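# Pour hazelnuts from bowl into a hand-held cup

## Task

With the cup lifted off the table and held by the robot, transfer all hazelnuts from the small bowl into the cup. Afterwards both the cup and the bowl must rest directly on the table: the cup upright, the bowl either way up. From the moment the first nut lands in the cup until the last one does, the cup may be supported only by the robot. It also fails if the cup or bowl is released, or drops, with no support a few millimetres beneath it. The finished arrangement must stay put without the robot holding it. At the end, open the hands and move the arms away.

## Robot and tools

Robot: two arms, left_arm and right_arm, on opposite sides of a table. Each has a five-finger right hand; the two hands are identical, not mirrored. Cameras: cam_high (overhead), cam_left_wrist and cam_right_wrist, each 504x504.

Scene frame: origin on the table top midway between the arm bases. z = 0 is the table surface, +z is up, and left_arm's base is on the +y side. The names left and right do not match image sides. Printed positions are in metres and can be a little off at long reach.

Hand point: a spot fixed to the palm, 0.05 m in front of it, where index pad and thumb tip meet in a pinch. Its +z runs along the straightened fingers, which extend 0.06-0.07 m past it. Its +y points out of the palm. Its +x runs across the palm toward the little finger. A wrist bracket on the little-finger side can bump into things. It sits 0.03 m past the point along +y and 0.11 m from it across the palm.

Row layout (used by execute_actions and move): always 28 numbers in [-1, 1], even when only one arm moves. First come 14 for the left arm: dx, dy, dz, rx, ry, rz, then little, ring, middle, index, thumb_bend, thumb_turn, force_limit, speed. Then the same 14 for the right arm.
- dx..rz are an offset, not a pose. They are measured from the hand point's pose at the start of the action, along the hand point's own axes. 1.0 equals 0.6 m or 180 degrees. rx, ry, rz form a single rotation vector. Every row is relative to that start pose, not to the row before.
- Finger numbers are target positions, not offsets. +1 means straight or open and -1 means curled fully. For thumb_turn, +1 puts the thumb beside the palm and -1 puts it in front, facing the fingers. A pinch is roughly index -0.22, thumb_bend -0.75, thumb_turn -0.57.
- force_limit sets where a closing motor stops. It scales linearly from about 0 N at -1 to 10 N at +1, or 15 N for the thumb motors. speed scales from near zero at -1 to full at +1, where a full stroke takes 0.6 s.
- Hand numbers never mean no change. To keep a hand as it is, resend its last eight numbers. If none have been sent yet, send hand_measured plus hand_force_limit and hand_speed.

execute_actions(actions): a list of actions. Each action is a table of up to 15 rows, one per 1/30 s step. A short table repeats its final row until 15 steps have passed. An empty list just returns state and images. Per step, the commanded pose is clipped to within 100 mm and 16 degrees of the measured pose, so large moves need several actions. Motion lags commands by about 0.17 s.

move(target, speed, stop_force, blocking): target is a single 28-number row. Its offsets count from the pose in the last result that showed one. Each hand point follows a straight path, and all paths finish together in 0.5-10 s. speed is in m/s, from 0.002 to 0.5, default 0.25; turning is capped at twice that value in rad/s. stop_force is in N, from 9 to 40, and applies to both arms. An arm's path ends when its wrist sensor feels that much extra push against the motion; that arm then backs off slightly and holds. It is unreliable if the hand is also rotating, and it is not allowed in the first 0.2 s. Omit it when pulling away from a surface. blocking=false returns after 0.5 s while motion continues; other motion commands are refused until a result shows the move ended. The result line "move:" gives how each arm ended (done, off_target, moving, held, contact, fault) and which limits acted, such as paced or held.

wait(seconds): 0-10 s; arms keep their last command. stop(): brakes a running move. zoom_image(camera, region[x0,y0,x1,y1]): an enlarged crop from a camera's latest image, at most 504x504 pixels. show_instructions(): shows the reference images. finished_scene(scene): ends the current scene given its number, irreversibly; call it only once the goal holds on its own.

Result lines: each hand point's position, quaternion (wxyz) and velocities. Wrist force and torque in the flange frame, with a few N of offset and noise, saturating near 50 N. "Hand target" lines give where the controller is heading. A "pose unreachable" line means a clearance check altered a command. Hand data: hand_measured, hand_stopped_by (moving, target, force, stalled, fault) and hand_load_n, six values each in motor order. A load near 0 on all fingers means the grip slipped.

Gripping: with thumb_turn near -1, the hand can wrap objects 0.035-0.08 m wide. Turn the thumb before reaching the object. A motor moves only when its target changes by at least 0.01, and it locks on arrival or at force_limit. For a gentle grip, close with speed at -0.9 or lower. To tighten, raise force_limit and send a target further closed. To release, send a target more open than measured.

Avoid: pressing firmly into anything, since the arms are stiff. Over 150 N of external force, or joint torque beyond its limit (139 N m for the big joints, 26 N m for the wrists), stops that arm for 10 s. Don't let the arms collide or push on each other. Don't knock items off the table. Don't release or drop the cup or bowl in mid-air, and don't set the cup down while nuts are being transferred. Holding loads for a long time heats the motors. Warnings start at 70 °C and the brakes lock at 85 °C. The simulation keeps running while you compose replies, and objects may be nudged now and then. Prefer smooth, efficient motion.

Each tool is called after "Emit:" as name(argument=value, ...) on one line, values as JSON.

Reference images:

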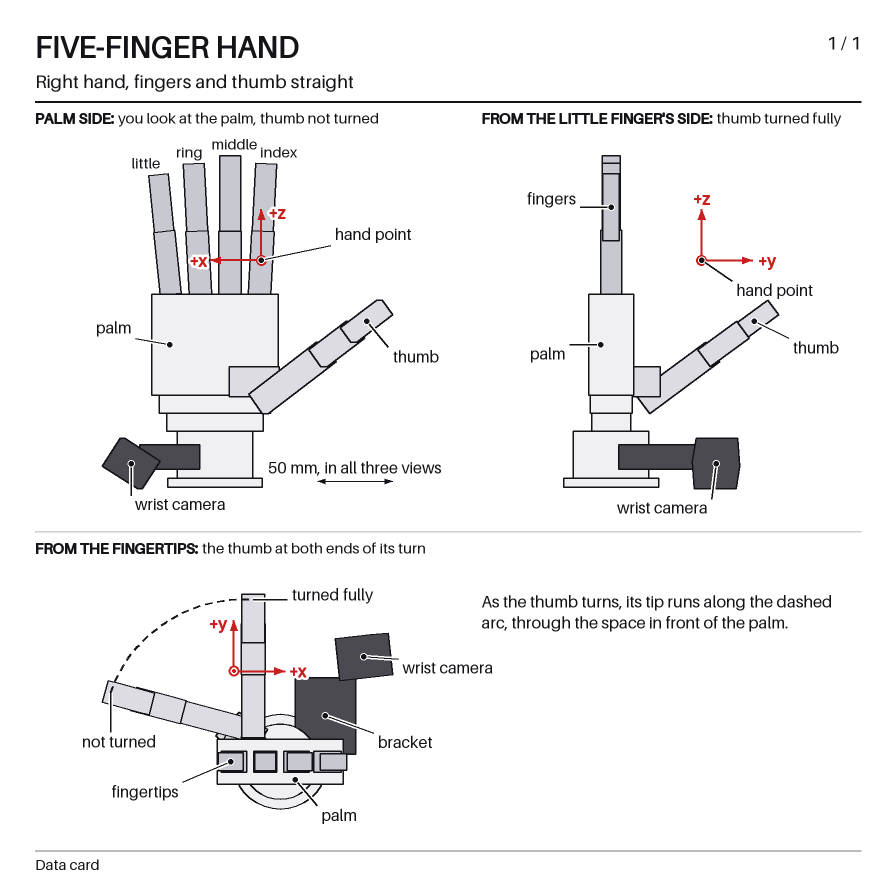

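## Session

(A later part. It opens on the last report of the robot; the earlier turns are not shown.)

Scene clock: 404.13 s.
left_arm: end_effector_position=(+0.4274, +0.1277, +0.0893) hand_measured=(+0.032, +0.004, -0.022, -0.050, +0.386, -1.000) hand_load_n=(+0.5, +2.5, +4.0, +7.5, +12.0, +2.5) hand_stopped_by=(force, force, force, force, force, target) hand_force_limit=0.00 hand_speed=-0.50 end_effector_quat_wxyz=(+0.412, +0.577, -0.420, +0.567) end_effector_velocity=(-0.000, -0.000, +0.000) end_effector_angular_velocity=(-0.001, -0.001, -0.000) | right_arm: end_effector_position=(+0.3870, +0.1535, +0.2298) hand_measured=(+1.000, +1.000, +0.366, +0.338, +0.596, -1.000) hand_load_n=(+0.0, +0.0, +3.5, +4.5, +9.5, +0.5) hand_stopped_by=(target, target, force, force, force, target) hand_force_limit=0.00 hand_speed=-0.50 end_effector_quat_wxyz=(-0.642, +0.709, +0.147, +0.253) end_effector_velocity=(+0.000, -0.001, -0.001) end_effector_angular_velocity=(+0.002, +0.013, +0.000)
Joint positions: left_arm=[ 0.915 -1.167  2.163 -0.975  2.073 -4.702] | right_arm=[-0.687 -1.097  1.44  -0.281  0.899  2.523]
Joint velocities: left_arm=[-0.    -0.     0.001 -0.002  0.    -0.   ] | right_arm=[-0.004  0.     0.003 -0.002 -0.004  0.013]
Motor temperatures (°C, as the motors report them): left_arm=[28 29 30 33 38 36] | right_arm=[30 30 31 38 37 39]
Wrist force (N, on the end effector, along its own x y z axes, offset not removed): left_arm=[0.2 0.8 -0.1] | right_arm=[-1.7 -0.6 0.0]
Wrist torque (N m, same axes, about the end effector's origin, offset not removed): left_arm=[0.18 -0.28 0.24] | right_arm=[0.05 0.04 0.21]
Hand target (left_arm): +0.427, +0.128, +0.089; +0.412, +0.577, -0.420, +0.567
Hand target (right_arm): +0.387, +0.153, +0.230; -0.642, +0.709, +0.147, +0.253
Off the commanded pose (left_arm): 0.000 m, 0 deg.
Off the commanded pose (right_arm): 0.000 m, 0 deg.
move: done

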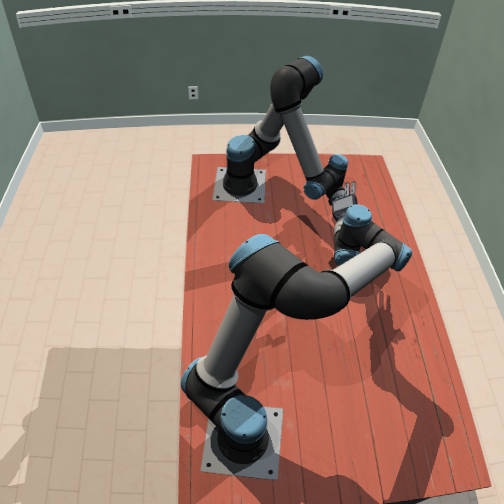

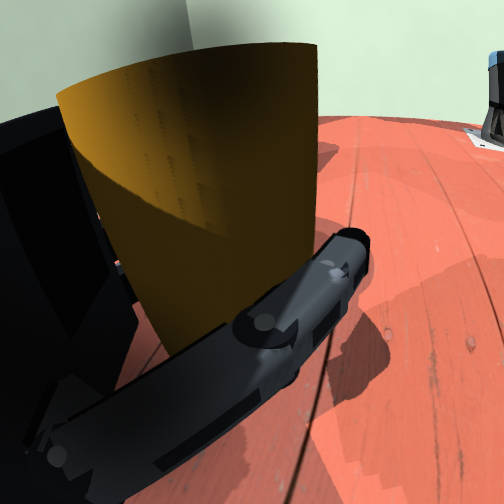

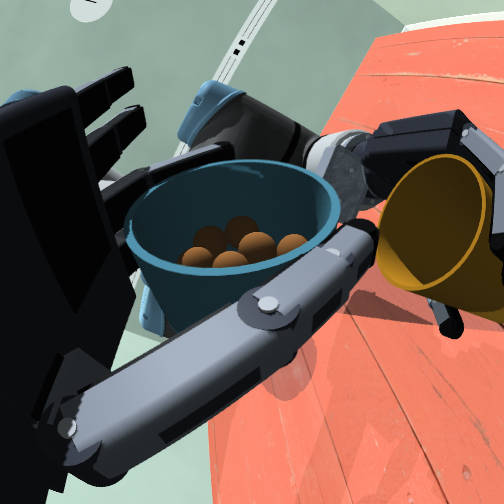

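Emit:
move(target=[0, 0, 0, 0, 0, 0, -1, -1, -1, -1, -1, -1, 0.0, -0.5, 0.0072, 0.0168, 0.0032, 0, 0, 0.1111, 1, 1, -1, -1, -1, -1, 0.0, -0.5], speed=0.1)

Scene clock: 439.47 s.
left_arm: end_effector_position=(+0.4274, +0.1277, +0.0893) hand_measured=(+0.032, +0.004, -0.022, -0.050, +0.386, -1.000) hand_load_n=(+0.5, +2.5, +4.0, +7.5, +12.0, +2.5) hand_stopped_by=(force, force, force, force, force, target) hand_force_limit=0.00 hand_speed=-0.50 end_effector_quat_wxyz=(+0.412, +0.577, -0.420, +0.567) end_effector_velocity=(+0.001, -0.000, +0.000) end_effector_angular_velocity=(-0.001, -0.001, +0.001) | right_arm: end_effector_position=(+0.3963, +0.1535, +0.2237) hand_measured=(+1.000, +1.000, +0.366, +0.338, +0.596, -1.000) hand_load_n=(+0.0, +0.0, +3.5, +4.5, +9.5, +0.5) hand_stopped_by=(target, target, force, force, force, target) hand_force_limit=0.00 hand_speed=-0.50 end_effector_quat_wxyz=(-0.676, +0.724, +0.022, +0.138) end_effector_velocity=(-0.000, +0.000, -0.000) end_effector_angular_velocity=(+0.002, +0.012, +0.000)
Joint positions: left_arm=[ 0.915 -1.167  2.163 -0.975  2.073 -4.702] | right_arm=[-0.73  -1.054  1.395 -0.276  0.857  2.867]
Joint velocities: left_arm=[ 0.001 -0.    -0.001 -0.001 -0.     0.   ] | right_arm=[-0.001  0.002 -0.001 -0.001 -0.002  0.012]
Motor temperatures (°C, as the motors report them): left_arm=[28 29 30 33 38 36] | right_arm=[30 30 31 38 37 39]
Wrist force (N, on the end effector, along its own x y z axes, offset not removed): left_arm=[-0.8 1.8 -2.1] | right_arm=[0.3 -1.6 -3.3]
Wrist torque (N m, same axes, about the end effector's origin, offset not removed): left_arm=[0.53 -0.04 0.28] | right_arm=[-0.15 0.00 0.07]
Hand target (left_arm): +0.427, +0.128, +0.089; +0.412, +0.577, -0.420, +0.567
Hand target (right_arm): +0.396, +0.154, +0.224; +0.676, -0.724, -0.022, -0.138
Off the commanded pose (left_arm): 0.000 m, 0 deg.
Off the commanded pose (right_arm): 0.000 m, 0 deg.
move: done

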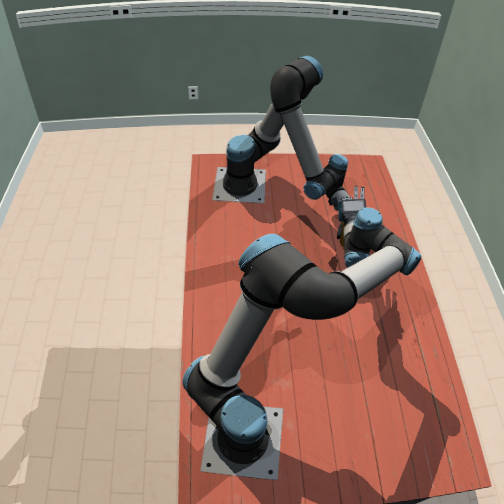

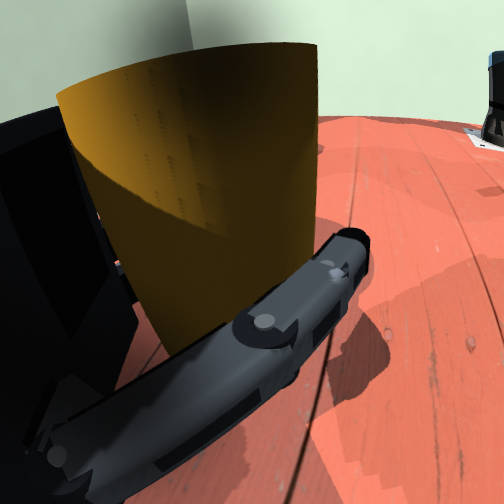

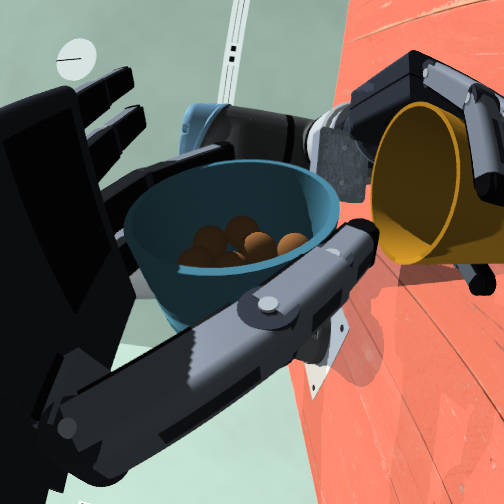

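Emit:
zoom_image(camera="cam_right_wrist", region=[280, 80, 504, 304])

Region (280, 80, 504, 304) of cam_right_wrist's 504x504 image, scaled by 2.250, with more detail than that image has.

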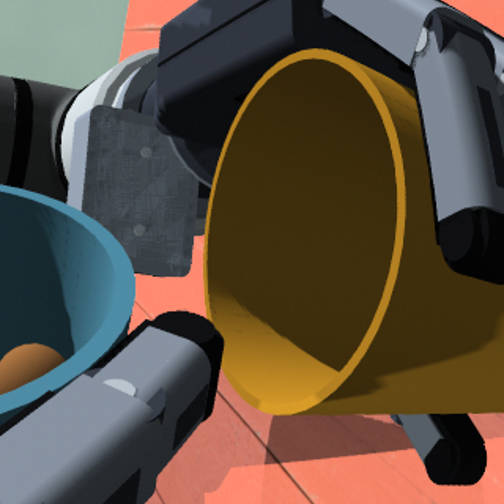

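Emit:
move(target=[0, 0, 0, 0, 0, 0, -1, -1, -1, -1, -1, -1, 0.0, -0.5, 0.0107, 0.0116, 0.0025, 0, 0, 0.0722, 1, 1, -1, -1, -1, -1, 0.0, -0.5], speed=0.05)

Scene clock: 458.53 s.
left_arm: end_effector_position=(+0.4274, +0.1277, +0.0893) hand_measured=(+0.032, +0.004, -0.022, -0.050, +0.386, -1.000) hand_load_n=(+0.5, +2.5, +4.0, +8.0, +12.0, +2.5) hand_stopped_by=(force, force, force, force, force, target) hand_force_limit=0.00 hand_speed=-0.50 end_effector_quat_wxyz=(+0.412, +0.577, -0.420, +0.567) end_effector_velocity=(+0.000, +0.000, -0.000) end_effector_angular_velocity=(+0.001, +0.001, +0.001) | right_arm: end_effector_position=(+0.4042, +0.1533, +0.2183) hand_measured=(+1.000, +1.000, +0.366, +0.338, +0.596, -1.000) hand_load_n=(+0.0, +0.0, +3.5, +4.5, +9.5, +0.5) hand_stopped_by=(target, target, force, force, force, target) hand_force_limit=0.00 hand_speed=-0.50 end_effector_quat_wxyz=(+0.687, -0.722, +0.060, -0.061) end_effector_velocity=(-0.000, +0.001, -0.001) end_effector_angular_velocity=(+0.002, +0.010, +0.001)
Joint positions: left_arm=[ 0.915 -1.167  2.163 -0.975  2.073 -4.702] | right_arm=[-0.757 -1.018  1.367 -0.282  0.829  3.09 ]
Joint velocities: left_arm=[ 0.001  0.     0.     0.001 -0.001  0.   ] | right_arm=[ 0.     0.003 -0.001 -0.002 -0.001  0.011]
Motor temperatures (°C, as the motors report them): left_arm=[28 29 30 33 38 36] | right_arm=[30 30 31 38 37 39]
Wrist force (N, on the end effector, along its own x y z axes, offset not removed): left_arm=[-0.4 1.2 -1.9] | right_arm=[-1.6 0.7 -0.1]
Wrist torque (N m, same axes, about the end effector's origin, offset not removed): left_arm=[0.34 -0.20 0.18] | right_arm=[0.04 0.15 -0.13]
Hand target (left_arm): +0.427, +0.128, +0.089; +0.412, +0.577, -0.420, +0.567
Hand target (right_arm): +0.404, +0.153, +0.218; +0.687, -0.722, +0.060, -0.061
Off the commanded pose (left_arm): 0.000 m, 0 deg.
Off the commanded pose (right_arm): 0.000 m, 0 deg.
move: done

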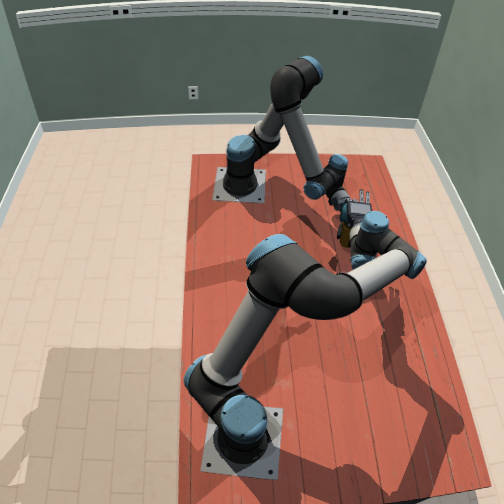

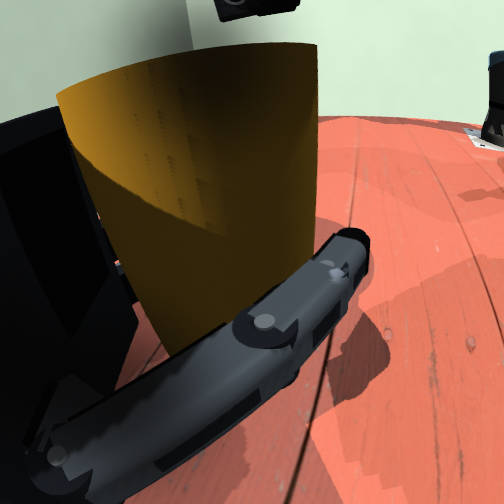

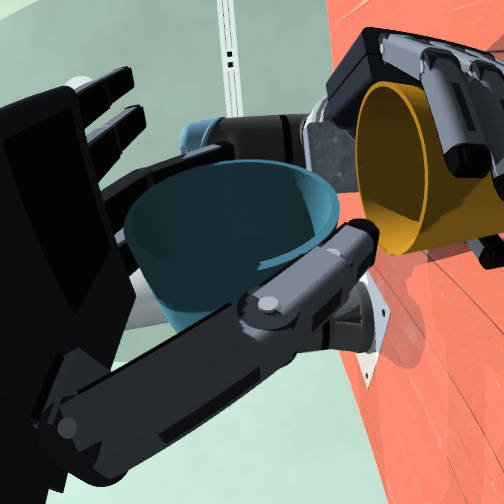

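Emit:
zoom_image(camera="cam_right_wrist", region=[110, 60, 504, 454])

Emit:
zoom_image(camera="cam_high", region=[180, 140, 500, 460])

Region (110, 60, 504, 454) of cam_right_wrist's 504x504 image, scaled by 1.279, with more detail than that image has.

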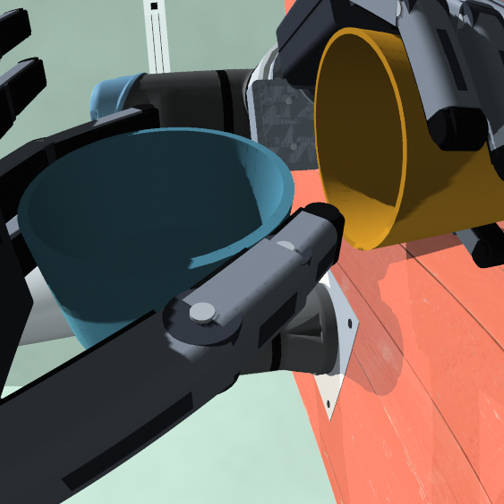

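Region (180, 140, 500, 460) of cam_high's 504x504 image, scaled by 1.575, with more detail than that image has.

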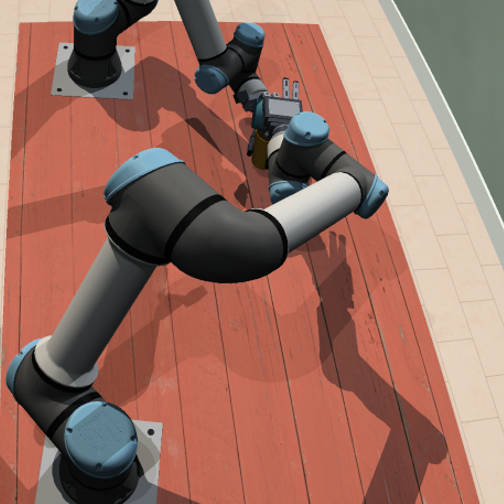

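Emit:
move(target=[0, 0, 0, 0, 0, 0, -1, -1, -1, -1, -1, -1, 0.0, -0.5, 0.0176, -0.0069, 0, 0, 0, 0.0833, 1, 1, -1, -1, -1, -1, 0.0, -0.5], speed=0.12)

Scene clock: 468.10 s.
left_arm: end_effector_position=(+0.4274, +0.1277, +0.0893) hand_measured=(+0.032, +0.004, -0.022, -0.050, +0.386, -1.000) hand_load_n=(+0.5, +2.5, +4.0, +8.0, +12.0, +2.5) hand_stopped_by=(force, force, force, force, force, target) hand_force_limit=0.00 hand_speed=-0.50 end_effector_quat_wxyz=(+0.412, +0.577, -0.420, +0.567) end_effector_velocity=(+0.000, +0.000, -0.000) end_effector_angular_velocity=(+0.001, +0.001, +0.001) | right_arm: end_effector_position=(+0.4145, +0.1517, +0.2225) hand_measured=(+1.000, +1.000, +0.366, +0.338, +0.596, -1.000) hand_load_n=(+0.0, +0.0, +3.5, +4.5, +9.5, +0.5) hand_stopped_by=(target, target, force, force, force, target) hand_force_limit=0.00 hand_speed=-0.50 end_effector_quat_wxyz=(+0.689, -0.708, +0.153, +0.028) end_effector_velocity=(+0.000, +0.000, -0.001) end_effector_angular_velocity=(+0.002, +0.014, +0.000)
Joint positions: left_arm=[ 0.915 -1.167  2.163 -0.975  2.073 -4.702] | right_arm=[-0.788 -0.984  1.327 -0.274  0.798  3.348]
Joint velocities: left_arm=[ 0.001  0.    -0.     0.001 -0.     0.   ] | right_arm=[-0.001  0.004 -0.001 -0.002 -0.002  0.014]
Motor temperatures (°C, as the motors report them): left_arm=[28 29 30 33 38 36] | right_arm=[30 30 31 38 37 39]
Wrist force (N, on the end effector, along its own x y z axes, offset not removed): left_arm=[-0.4 1.4 -2.9] | right_arm=[-3.2 1.9 -1.2]
Wrist torque (N m, same axes, about the end effector's origin, offset not removed): left_arm=[0.50 -0.09 0.16] | right_arm=[0.32 0.46 -0.22]
Hand target (left_arm): +0.427, +0.128, +0.089; +0.412, +0.577, -0.420, +0.567
Hand target (right_arm): +0.415, +0.152, +0.223; +0.689, -0.708, +0.153, +0.029
Off the commanded pose (left_arm): 0.000 m, 0 deg.
Off the commanded pose (right_arm): 0.000 m, 0 deg.
move: done

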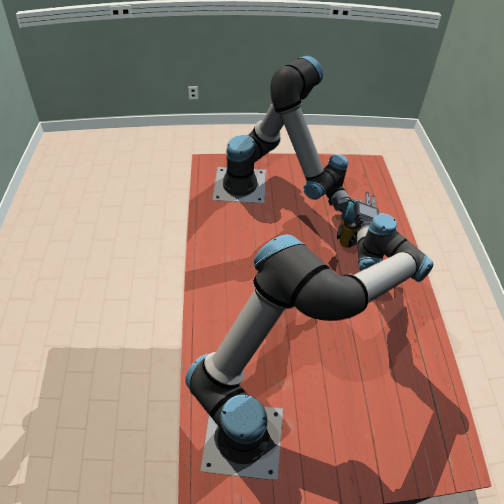

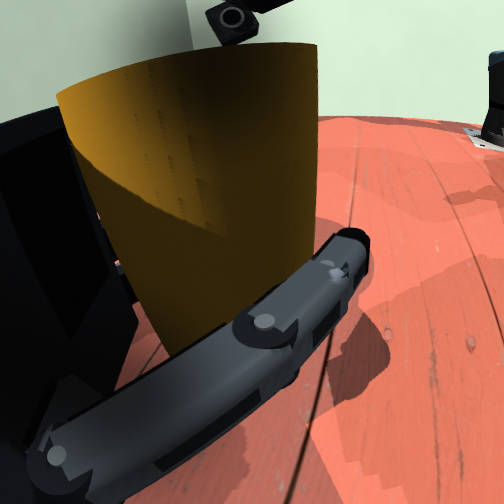

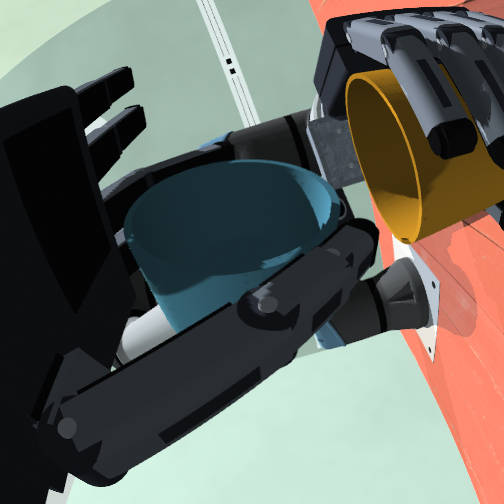

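Emit:
move(target=[0, 0, 0, 0, 0, 0, -1, -1, -1, -1, -1, -1, 0.0, -0.5, 0.0827, -0.0277, -0.3013, 0, 0, -0.581, 1, 1, -1, -1, -1, -1, 0.0, -0.5], speed=0.4)

Scene clock: 484.60 s.
left_arm: end_effector_position=(+0.4274, +0.1277, +0.0893) hand_measured=(+0.032, +0.004, -0.022, -0.050, +0.386, -1.000) hand_load_n=(+0.5, +2.5, +4.0, +8.0, +12.0, +2.5) hand_stopped_by=(force, force, force, force, force, target) hand_force_limit=0.00 hand_speed=-0.50 end_effector_quat_wxyz=(+0.412, +0.577, -0.420, +0.567) end_effector_velocity=(+0.000, +0.000, +0.000) end_effector_angular_velocity=(-0.000, +0.001, +0.001) | right_arm: end_effector_position=(+0.4349, -0.0347, +0.2351) hand_measured=(+1.000, +1.000, +0.366, +0.338, +0.596, -1.000) hand_load_n=(+0.0, +0.0, +3.5, +5.0, +9.5, +1.0) hand_stopped_by=(target, target, force, force, force, target) hand_force_limit=0.00 hand_speed=-0.50 end_effector_quat_wxyz=(-0.444, +0.554, +0.466, +0.527) end_effector_velocity=(+0.000, -0.001, +0.000) end_effector_angular_velocity=(-0.005, -0.013, +0.001)
Joint positions: left_arm=[ 0.915 -1.167  2.163 -0.975  2.073 -4.702] | right_arm=[-0.997 -1.37   1.91  -0.452  0.59   1.498]
Joint velocities: left_arm=[ 0.    -0.    -0.     0.    -0.    -0.001] | right_arm=[-0.003 -0.001  0.001  0.006 -0.003 -0.019]
Motor temperatures (°C, as the motors report them): left_arm=[28 29 30 33 38 36] | right_arm=[30 30 31 38 37 39]
Wrist force (N, on the end effector, along its own x y z axes, offset not removed): left_arm=[-0.8 1.1 -2.6] | right_arm=[-2.1 0.2 0.9]
Wrist torque (N m, same axes, about the end effector's origin, offset not removed): left_arm=[0.41 0.06 0.22] | right_arm=[0.10 0.23 -0.03]
Hand target (left_arm): +0.427, +0.128, +0.089; +0.412, +0.577, -0.420, +0.567
Hand target (right_arm): +0.435, -0.035, +0.235; -0.444, +0.554, +0.467, +0.528
Off the commanded pose (left_arm): 0.000 m, 0 deg.
Off the commanded pose (right_arm): 0.000 m, 0 deg.
move: done

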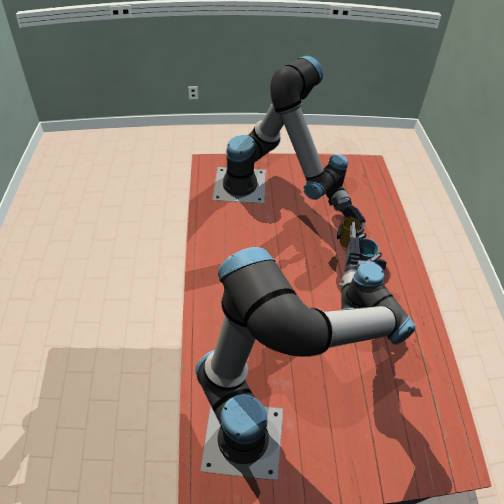

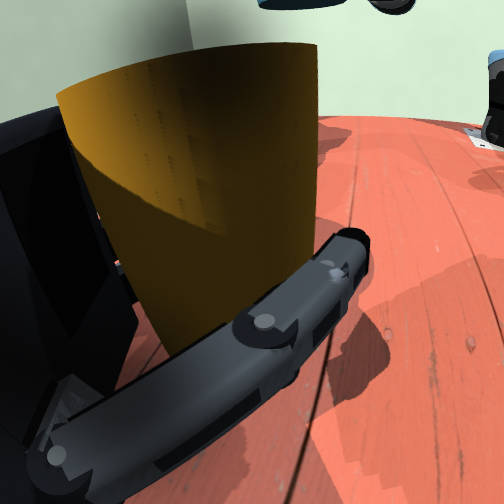

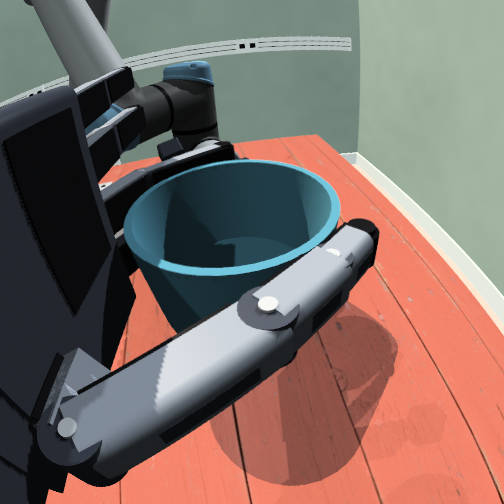

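Emit:
zoom_image(camera="cam_high", region=[300, 150, 440, 300])

Region (300, 150, 440, 300) of cam_high's 504x504 image, scaled by 3.360, with more detail than that image has; it fills the left 470 columns of this view, and the rest is white.

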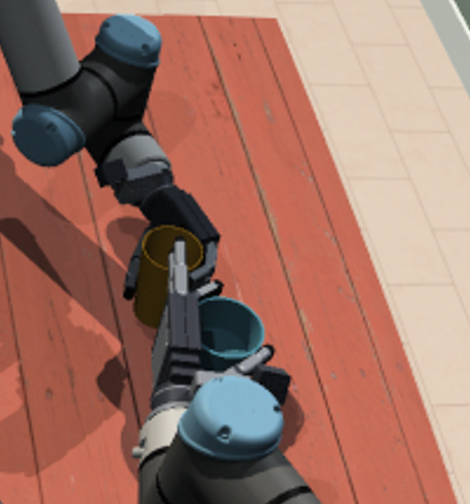

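Emit:
move(target=[-0.0817, 0, -0.0017, 0.0667, 0, -0.001, -1, -1, -1, -1, -1, -1, 0.0, -0.5, -0.3465, 0.0522, 0.0043, -0.1943, 0, 0.0093, 1, 1, -1, -1, -1, -1, 0.0, -0.5], speed=0.22)

Scene clock: 500.60 s.
left_arm: end_effector_position=(+0.4270, +0.1295, +0.0404) hand_measured=(+0.032, +0.004, -0.022, -0.050, +0.386, -1.000) hand_load_n=(+0.5, +2.5, +4.0, +8.0, +12.0, +2.5) hand_stopped_by=(force, force, force, force, force, target) hand_force_limit=0.00 hand_speed=-0.50 end_effector_quat_wxyz=(+0.350, +0.617, -0.358, +0.607) end_effector_velocity=(-0.001, -0.001, -0.001) end_effector_angular_velocity=(+0.000, -0.002, +0.000) | right_arm: end_effector_position=(+0.4643, -0.0476, +0.0277) hand_measured=(+1.000, +1.000, +0.366, +0.338, +0.596, -1.000) hand_load_n=(+0.0, +0.0, +3.5, +5.0, +9.5, +1.0) hand_stopped_by=(target, target, force, force, force, target) hand_force_limit=0.00 hand_speed=-0.50 end_effector_quat_wxyz=(-0.265, +0.669, +0.278, +0.637) end_effector_velocity=(+0.001, +0.000, -0.002) end_effector_angular_velocity=(+0.001, -0.001, -0.009)
Joint positions: left_arm=[ 0.79  -1.101  2.306 -1.187  1.739 -4.708] | right_arm=[-0.709 -0.972  2.039 -1.018  1.488  1.567]
Joint velocities: left_arm=[-0.003  0.001  0.001 -0.003 -0.003  0.002] | right_arm=[ 0.004  0.008 -0.005 -0.004  0.013  0.001]
Motor temperatures (°C, as the motors report them): left_arm=[28 29 30 33 38 36] | right_arm=[30 30 31 38 37 39]
Wrist force (N, on the end effector, along its own x y z axes, offset not removed): left_arm=[-0.9 1.3 -1.4] | right_arm=[-1.7 2.5 1.2]
Wrist torque (N m, same axes, about the end effector's origin, offset not removed): left_arm=[0.39 0.04 0.20] | right_arm=[0.33 0.07 -0.12]
Hand target (left_arm): +0.427, +0.129, +0.040; +0.350, +0.617, -0.357, +0.607
Hand target (right_arm): +0.464, -0.048, +0.027; -0.265, +0.669, +0.278, +0.637
Off the commanded pose (left_arm): 0.000 m, 0 deg.
Off the commanded pose (right_arm): 0.000 m, 0 deg.
move: done

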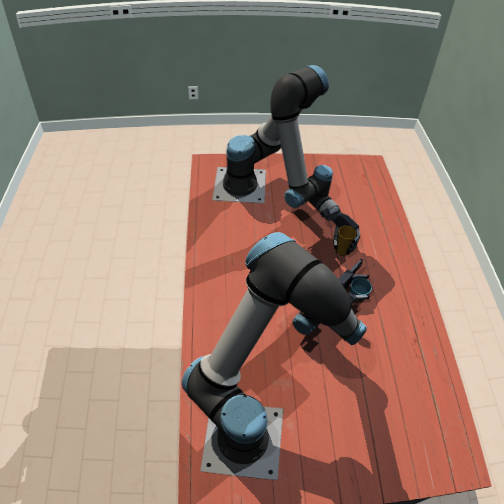

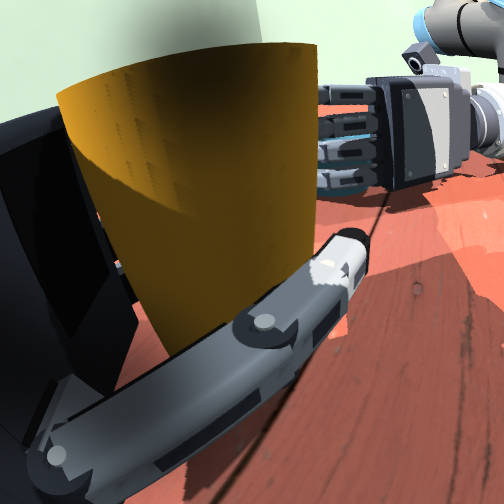

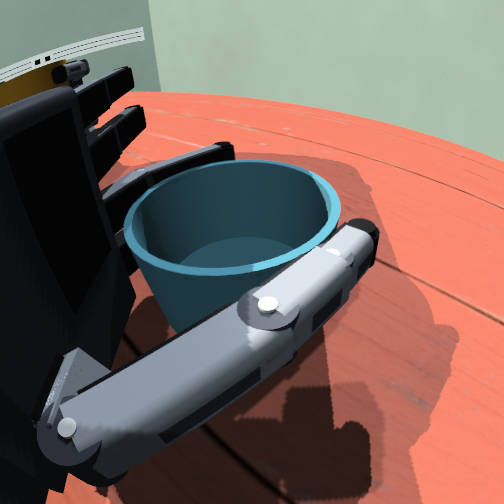

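Emit:
zoom_image(camera="cam_high", region=[180, 150, 480, 450])

Emit:
zoom_image(camera="cam_high", region=[300, 190, 420, 320])

Region (180, 150, 480, 450) of cam_high's 504x504 image, scaled by 1.680, with more detail than that image has.

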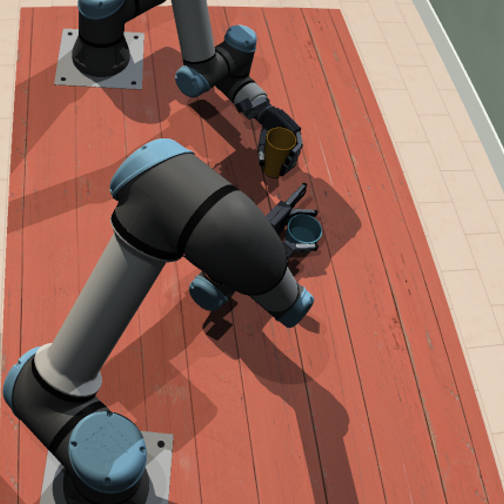

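Region (300, 190, 420, 320) of cam_high's 504x504 image, scaled by 3.877, with more detail than that image has; it fills the left 465 columns of this view, and the rest is white.

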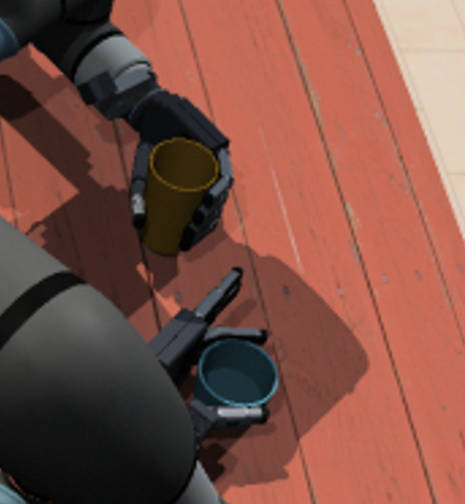

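Emit:
move(target=[-0.018, 0, 0, 0, 0, 0, -1, -1, -1, -1, -1, -1, 0.0, -0.5, -0.0092, 0, 0, 0, 0, 0, 1, 1, -1, -1, -1, -1, 0.0, -0.5], speed=0.02)

Emit:
move(target=[0, 0, 0, 0, 0, 0, 1, 1, 1, 1, 1, -1, 0.0, 0.0, 0, 0, 0, 0, 0, 0, 1, 1, 1, 1, 1, -1, 0.0, 0.0], speed=0.02)

Scene clock: 508.30 s.
left_arm: end_effector_position=(+0.4270, +0.1296, +0.0298) hand_measured=(+0.032, +0.004, -0.022, -0.050, +0.386, -1.000) hand_load_n=(+0.5, +2.5, +4.0, +8.0, +12.0, +2.5) hand_stopped_by=(force, force, force, force, force, target) hand_force_limit=0.00 hand_speed=-0.50 end_effector_quat_wxyz=(+0.350, +0.617, -0.358, +0.607) end_effector_velocity=(+0.001, +0.000, -0.002) end_effector_angular_velocity=(-0.001, -0.001, +0.002) | right_arm: end_effector_position=(+0.4641, -0.0477, +0.0223) hand_measured=(+1.000, +1.000, +0.366, +0.338, +0.596, -1.000) hand_load_n=(+0.0, +0.0, +3.5, +5.0, +9.5, +1.0) hand_stopped_by=(target, target, force, force, force, target) hand_force_limit=0.00 hand_speed=-0.50 end_effector_quat_wxyz=(-0.265, +0.669, +0.278, +0.637) end_effector_velocity=(+0.000, -0.000, -0.001) end_effector_angular_velocity=(+0.001, -0.001, -0.000)
Joint positions: left_arm=[ 0.79  -1.07   2.307 -1.22   1.739 -4.708] | right_arm=[-0.709 -0.96   2.04  -1.031  1.487  1.567]
Joint velocities: left_arm=[ 0.001  0.007 -0.001 -0.008 -0.001  0.   ] | right_arm=[-0.001  0.002  0.001 -0.004 -0.    -0.   ]
Motor temperatures (°C, as the motors report them): left_arm=[28 29 30 33 38 36] | right_arm=[30 30 31 38 37 39]
Wrist force (N, on the end effector, along its own x y z axes, offset not removed): left_arm=[0.1 0.3 -4.0] | right_arm=[0.4 -1.3 1.2]
Wrist torque (N m, same axes, about the end effector's origin, offset not removed): left_arm=[0.39 -0.10 0.22] | right_arm=[-0.31 -0.26 0.10]
Hand target (left_arm): +0.427, +0.130, +0.030; +0.350, +0.617, -0.358, +0.607
Hand target (right_arm): +0.464, -0.048, +0.022; -0.265, +0.669, +0.278, +0.637
Off the commanded pose (left_arm): 0.000 m, 0 deg.
Off the commanded pose (right_arm): 0.000 m, 0 deg.
move: done

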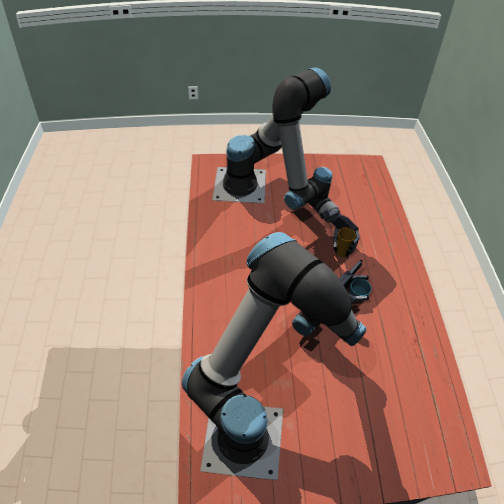

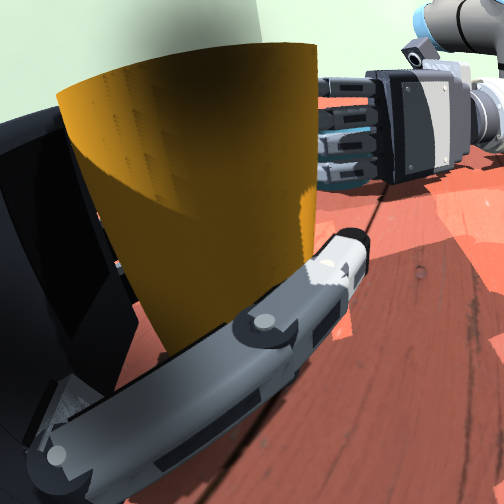

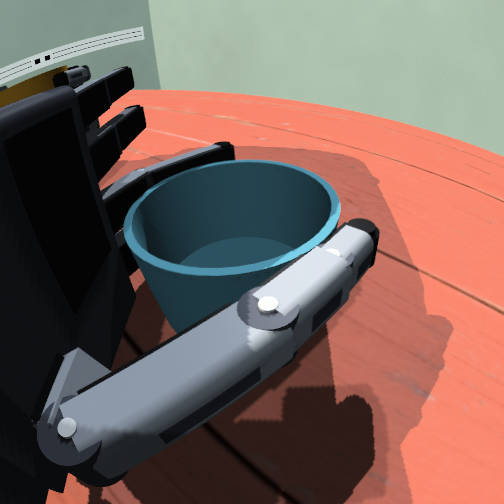

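Scene clock: 509.20 s.
left_arm: end_effector_position=(+0.4270, +0.1296, +0.0298) hand_measured=(+1.000, +1.000, +1.000, +1.000, +1.000, -1.000) hand_load_n=(+0.0, +0.0, +0.0, +0.0, +0.0, +0.0) hand_stopped_by=(target, target, target, target, target, target) hand_force_limit=0.00 hand_speed=0.00 end_effector_quat_wxyz=(+0.350, +0.617, -0.358, +0.607) end_effector_velocity=(+0.000, +0.000, +0.000) end_effector_angular_velocity=(-0.001, +0.000, +0.000) | right_arm: end_effector_position=(+0.4641, -0.0477, +0.0223) hand_measured=(+1.000, +1.000, +1.000, +1.000, +1.000, -1.000) hand_load_n=(+0.0, +0.0, +0.0, +0.0, +0.0, +0.0) hand_stopped_by=(target, target, target, target, target, target) hand_force_limit=0.00 hand_speed=0.00 end_effector_quat_wxyz=(-0.265, +0.669, +0.278, +0.637) end_effector_velocity=(+0.001, -0.000, +0.000) end_effector_angular_velocity=(-0.000, -0.001, -0.001)
Joint positions: left_arm=[ 0.79  -1.07   2.307 -1.22   1.739 -4.708] | right_arm=[-0.709 -0.96   2.04  -1.031  1.487  1.567]
Joint velocities: left_arm=[ 0.001  0.    -0.    -0.001  0.001 -0.001] | right_arm=[-0.001 -0.001 -0.     0.001 -0.    -0.001]
Motor temperatures (°C, as the motors report them): left_arm=[28 29 30 33 38 36] | right_arm=[30 30 31 38 37 39]
Wrist force (N, on the end effector, along its own x y z axes, offset not removed): left_arm=[1.3 0.7 -3.4] | right_arm=[0.2 -0.1 -0.4]
Wrist torque (N m, same axes, about the end effector's origin, offset not removed): left_arm=[0.50 -0.24 0.22] | right_arm=[0.04 0.02 0.07]
Hand target (left_arm): +0.427, +0.130, +0.030; +0.350, +0.617, -0.358, +0.607
Hand target (right_arm): +0.464, -0.048, +0.022; -0.265, +0.669, +0.278, +0.637
Off the commanded pose (left_arm): 0.000 m, 0 deg.
Off the commanded pose (right_arm): 0.000 m, 0 deg.
move: done

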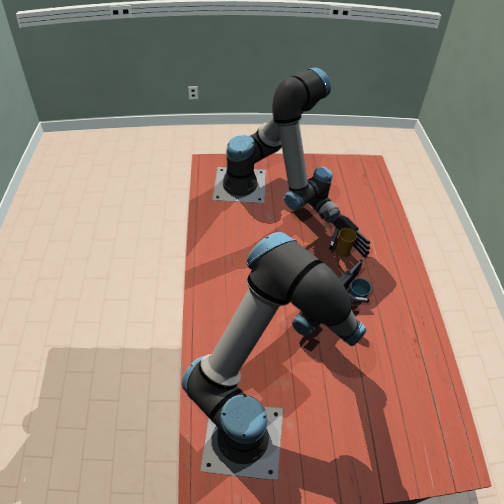

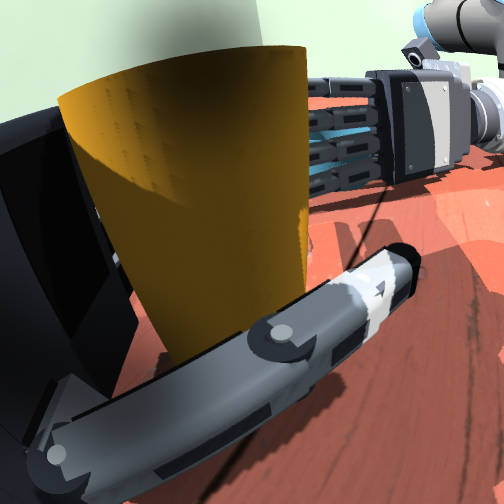

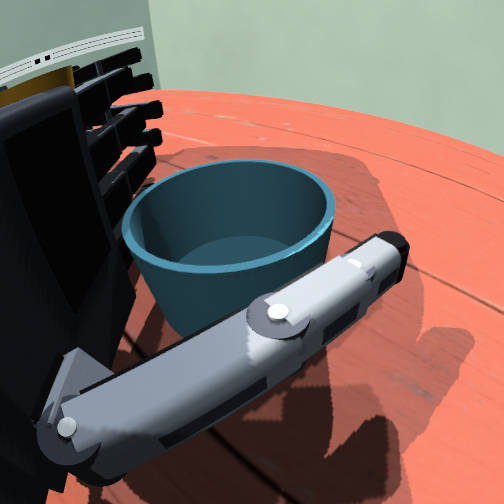

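Emit:
move(target=[0.12, -0.06, -0.27, 0, 0, 0, 1, 1, 1, 1, 1, -1, 0.0, 0.0, 0.13, -0.03, -0.27, 0, 0, 0, 1, 1, 1, 1, 1, -1, 0.0, 0.0], speed=0.25)

Scene clock: 514.17 s.
left_arm: end_effector_position=(+0.3774, +0.2865, +0.1042) hand_measured=(+1.000, +1.000, +1.000, +1.000, +1.000, -1.000) hand_load_n=(+0.0, +0.0, +0.0, +0.0, +0.0, +0.0) hand_stopped_by=(target, target, target, target, target, target) hand_force_limit=0.00 hand_speed=0.00 end_effector_quat_wxyz=(+0.351, +0.617, -0.357, +0.607) end_effector_velocity=(+0.001, +0.002, +0.002) end_effector_angular_velocity=(+0.000, -0.002, +0.000) | right_arm: end_effector_position=(+0.3400, -0.1468, +0.1080) hand_measured=(+1.000, +1.000, +1.000, +1.000, +1.000, -1.000) hand_load_n=(+0.0, +0.0, +0.0, +0.0, +0.0, +0.0) hand_stopped_by=(target, target, target, target, target, target) hand_force_limit=0.00 hand_speed=0.00 end_effector_quat_wxyz=(-0.265, +0.669, +0.278, +0.637) end_effector_velocity=(-0.001, -0.001, +0.002) end_effector_angular_velocity=(+0.001, -0.001, -0.001)
Joint positions: left_arm=[ 1.091 -1.464  2.544 -1.062  2.04  -4.703] | right_arm=[-0.69  -1.42   2.43  -0.961  1.506  1.568]
Joint velocities: left_arm=[ 0.007 -0.006 -0.002  0.007  0.007  0.001] | right_arm=[-0.002 -0.009  0.003  0.005 -0.    -0.   ]
Motor temperatures (°C, as the motors report them): left_arm=[28 29 30 33 38 36] | right_arm=[30 30 31 38 37 39]
Wrist force (N, on the end effector, along its own x y z axes, offset not removed): left_arm=[-1.6 0.4 -2.7] | right_arm=[0.8 0.9 0.7]
Wrist torque (N m, same axes, about the end effector's origin, offset not removed): left_arm=[0.35 0.20 0.11] | right_arm=[0.09 -0.24 0.06]
Hand target (left_arm): +0.377, +0.287, +0.104; +0.351, +0.617, -0.357, +0.607
Hand target (right_arm): +0.340, -0.147, +0.108; -0.265, +0.669, +0.278, +0.637
Off the commanded pose (left_arm): 0.001 m, 0 deg.
Off the commanded pose (right_arm): 0.000 m, 0 deg.
move: done

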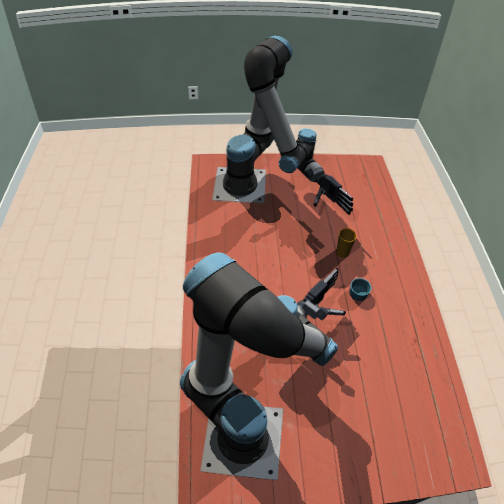

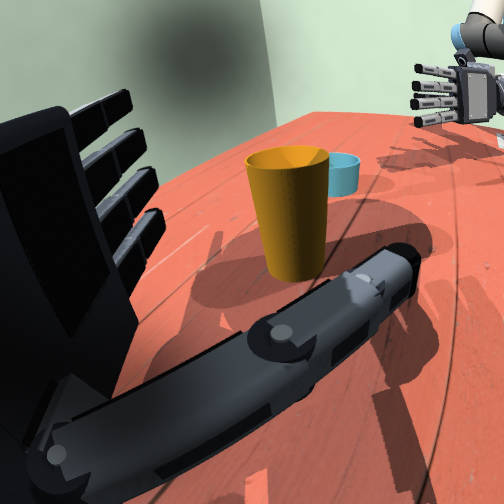

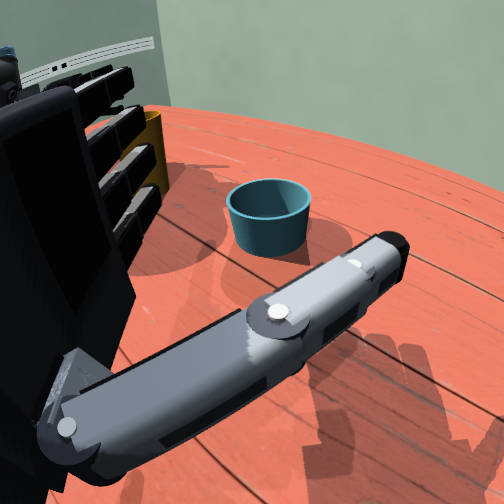

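Emit:
finished_scene(scene=1)

The scene is finished: the task was done.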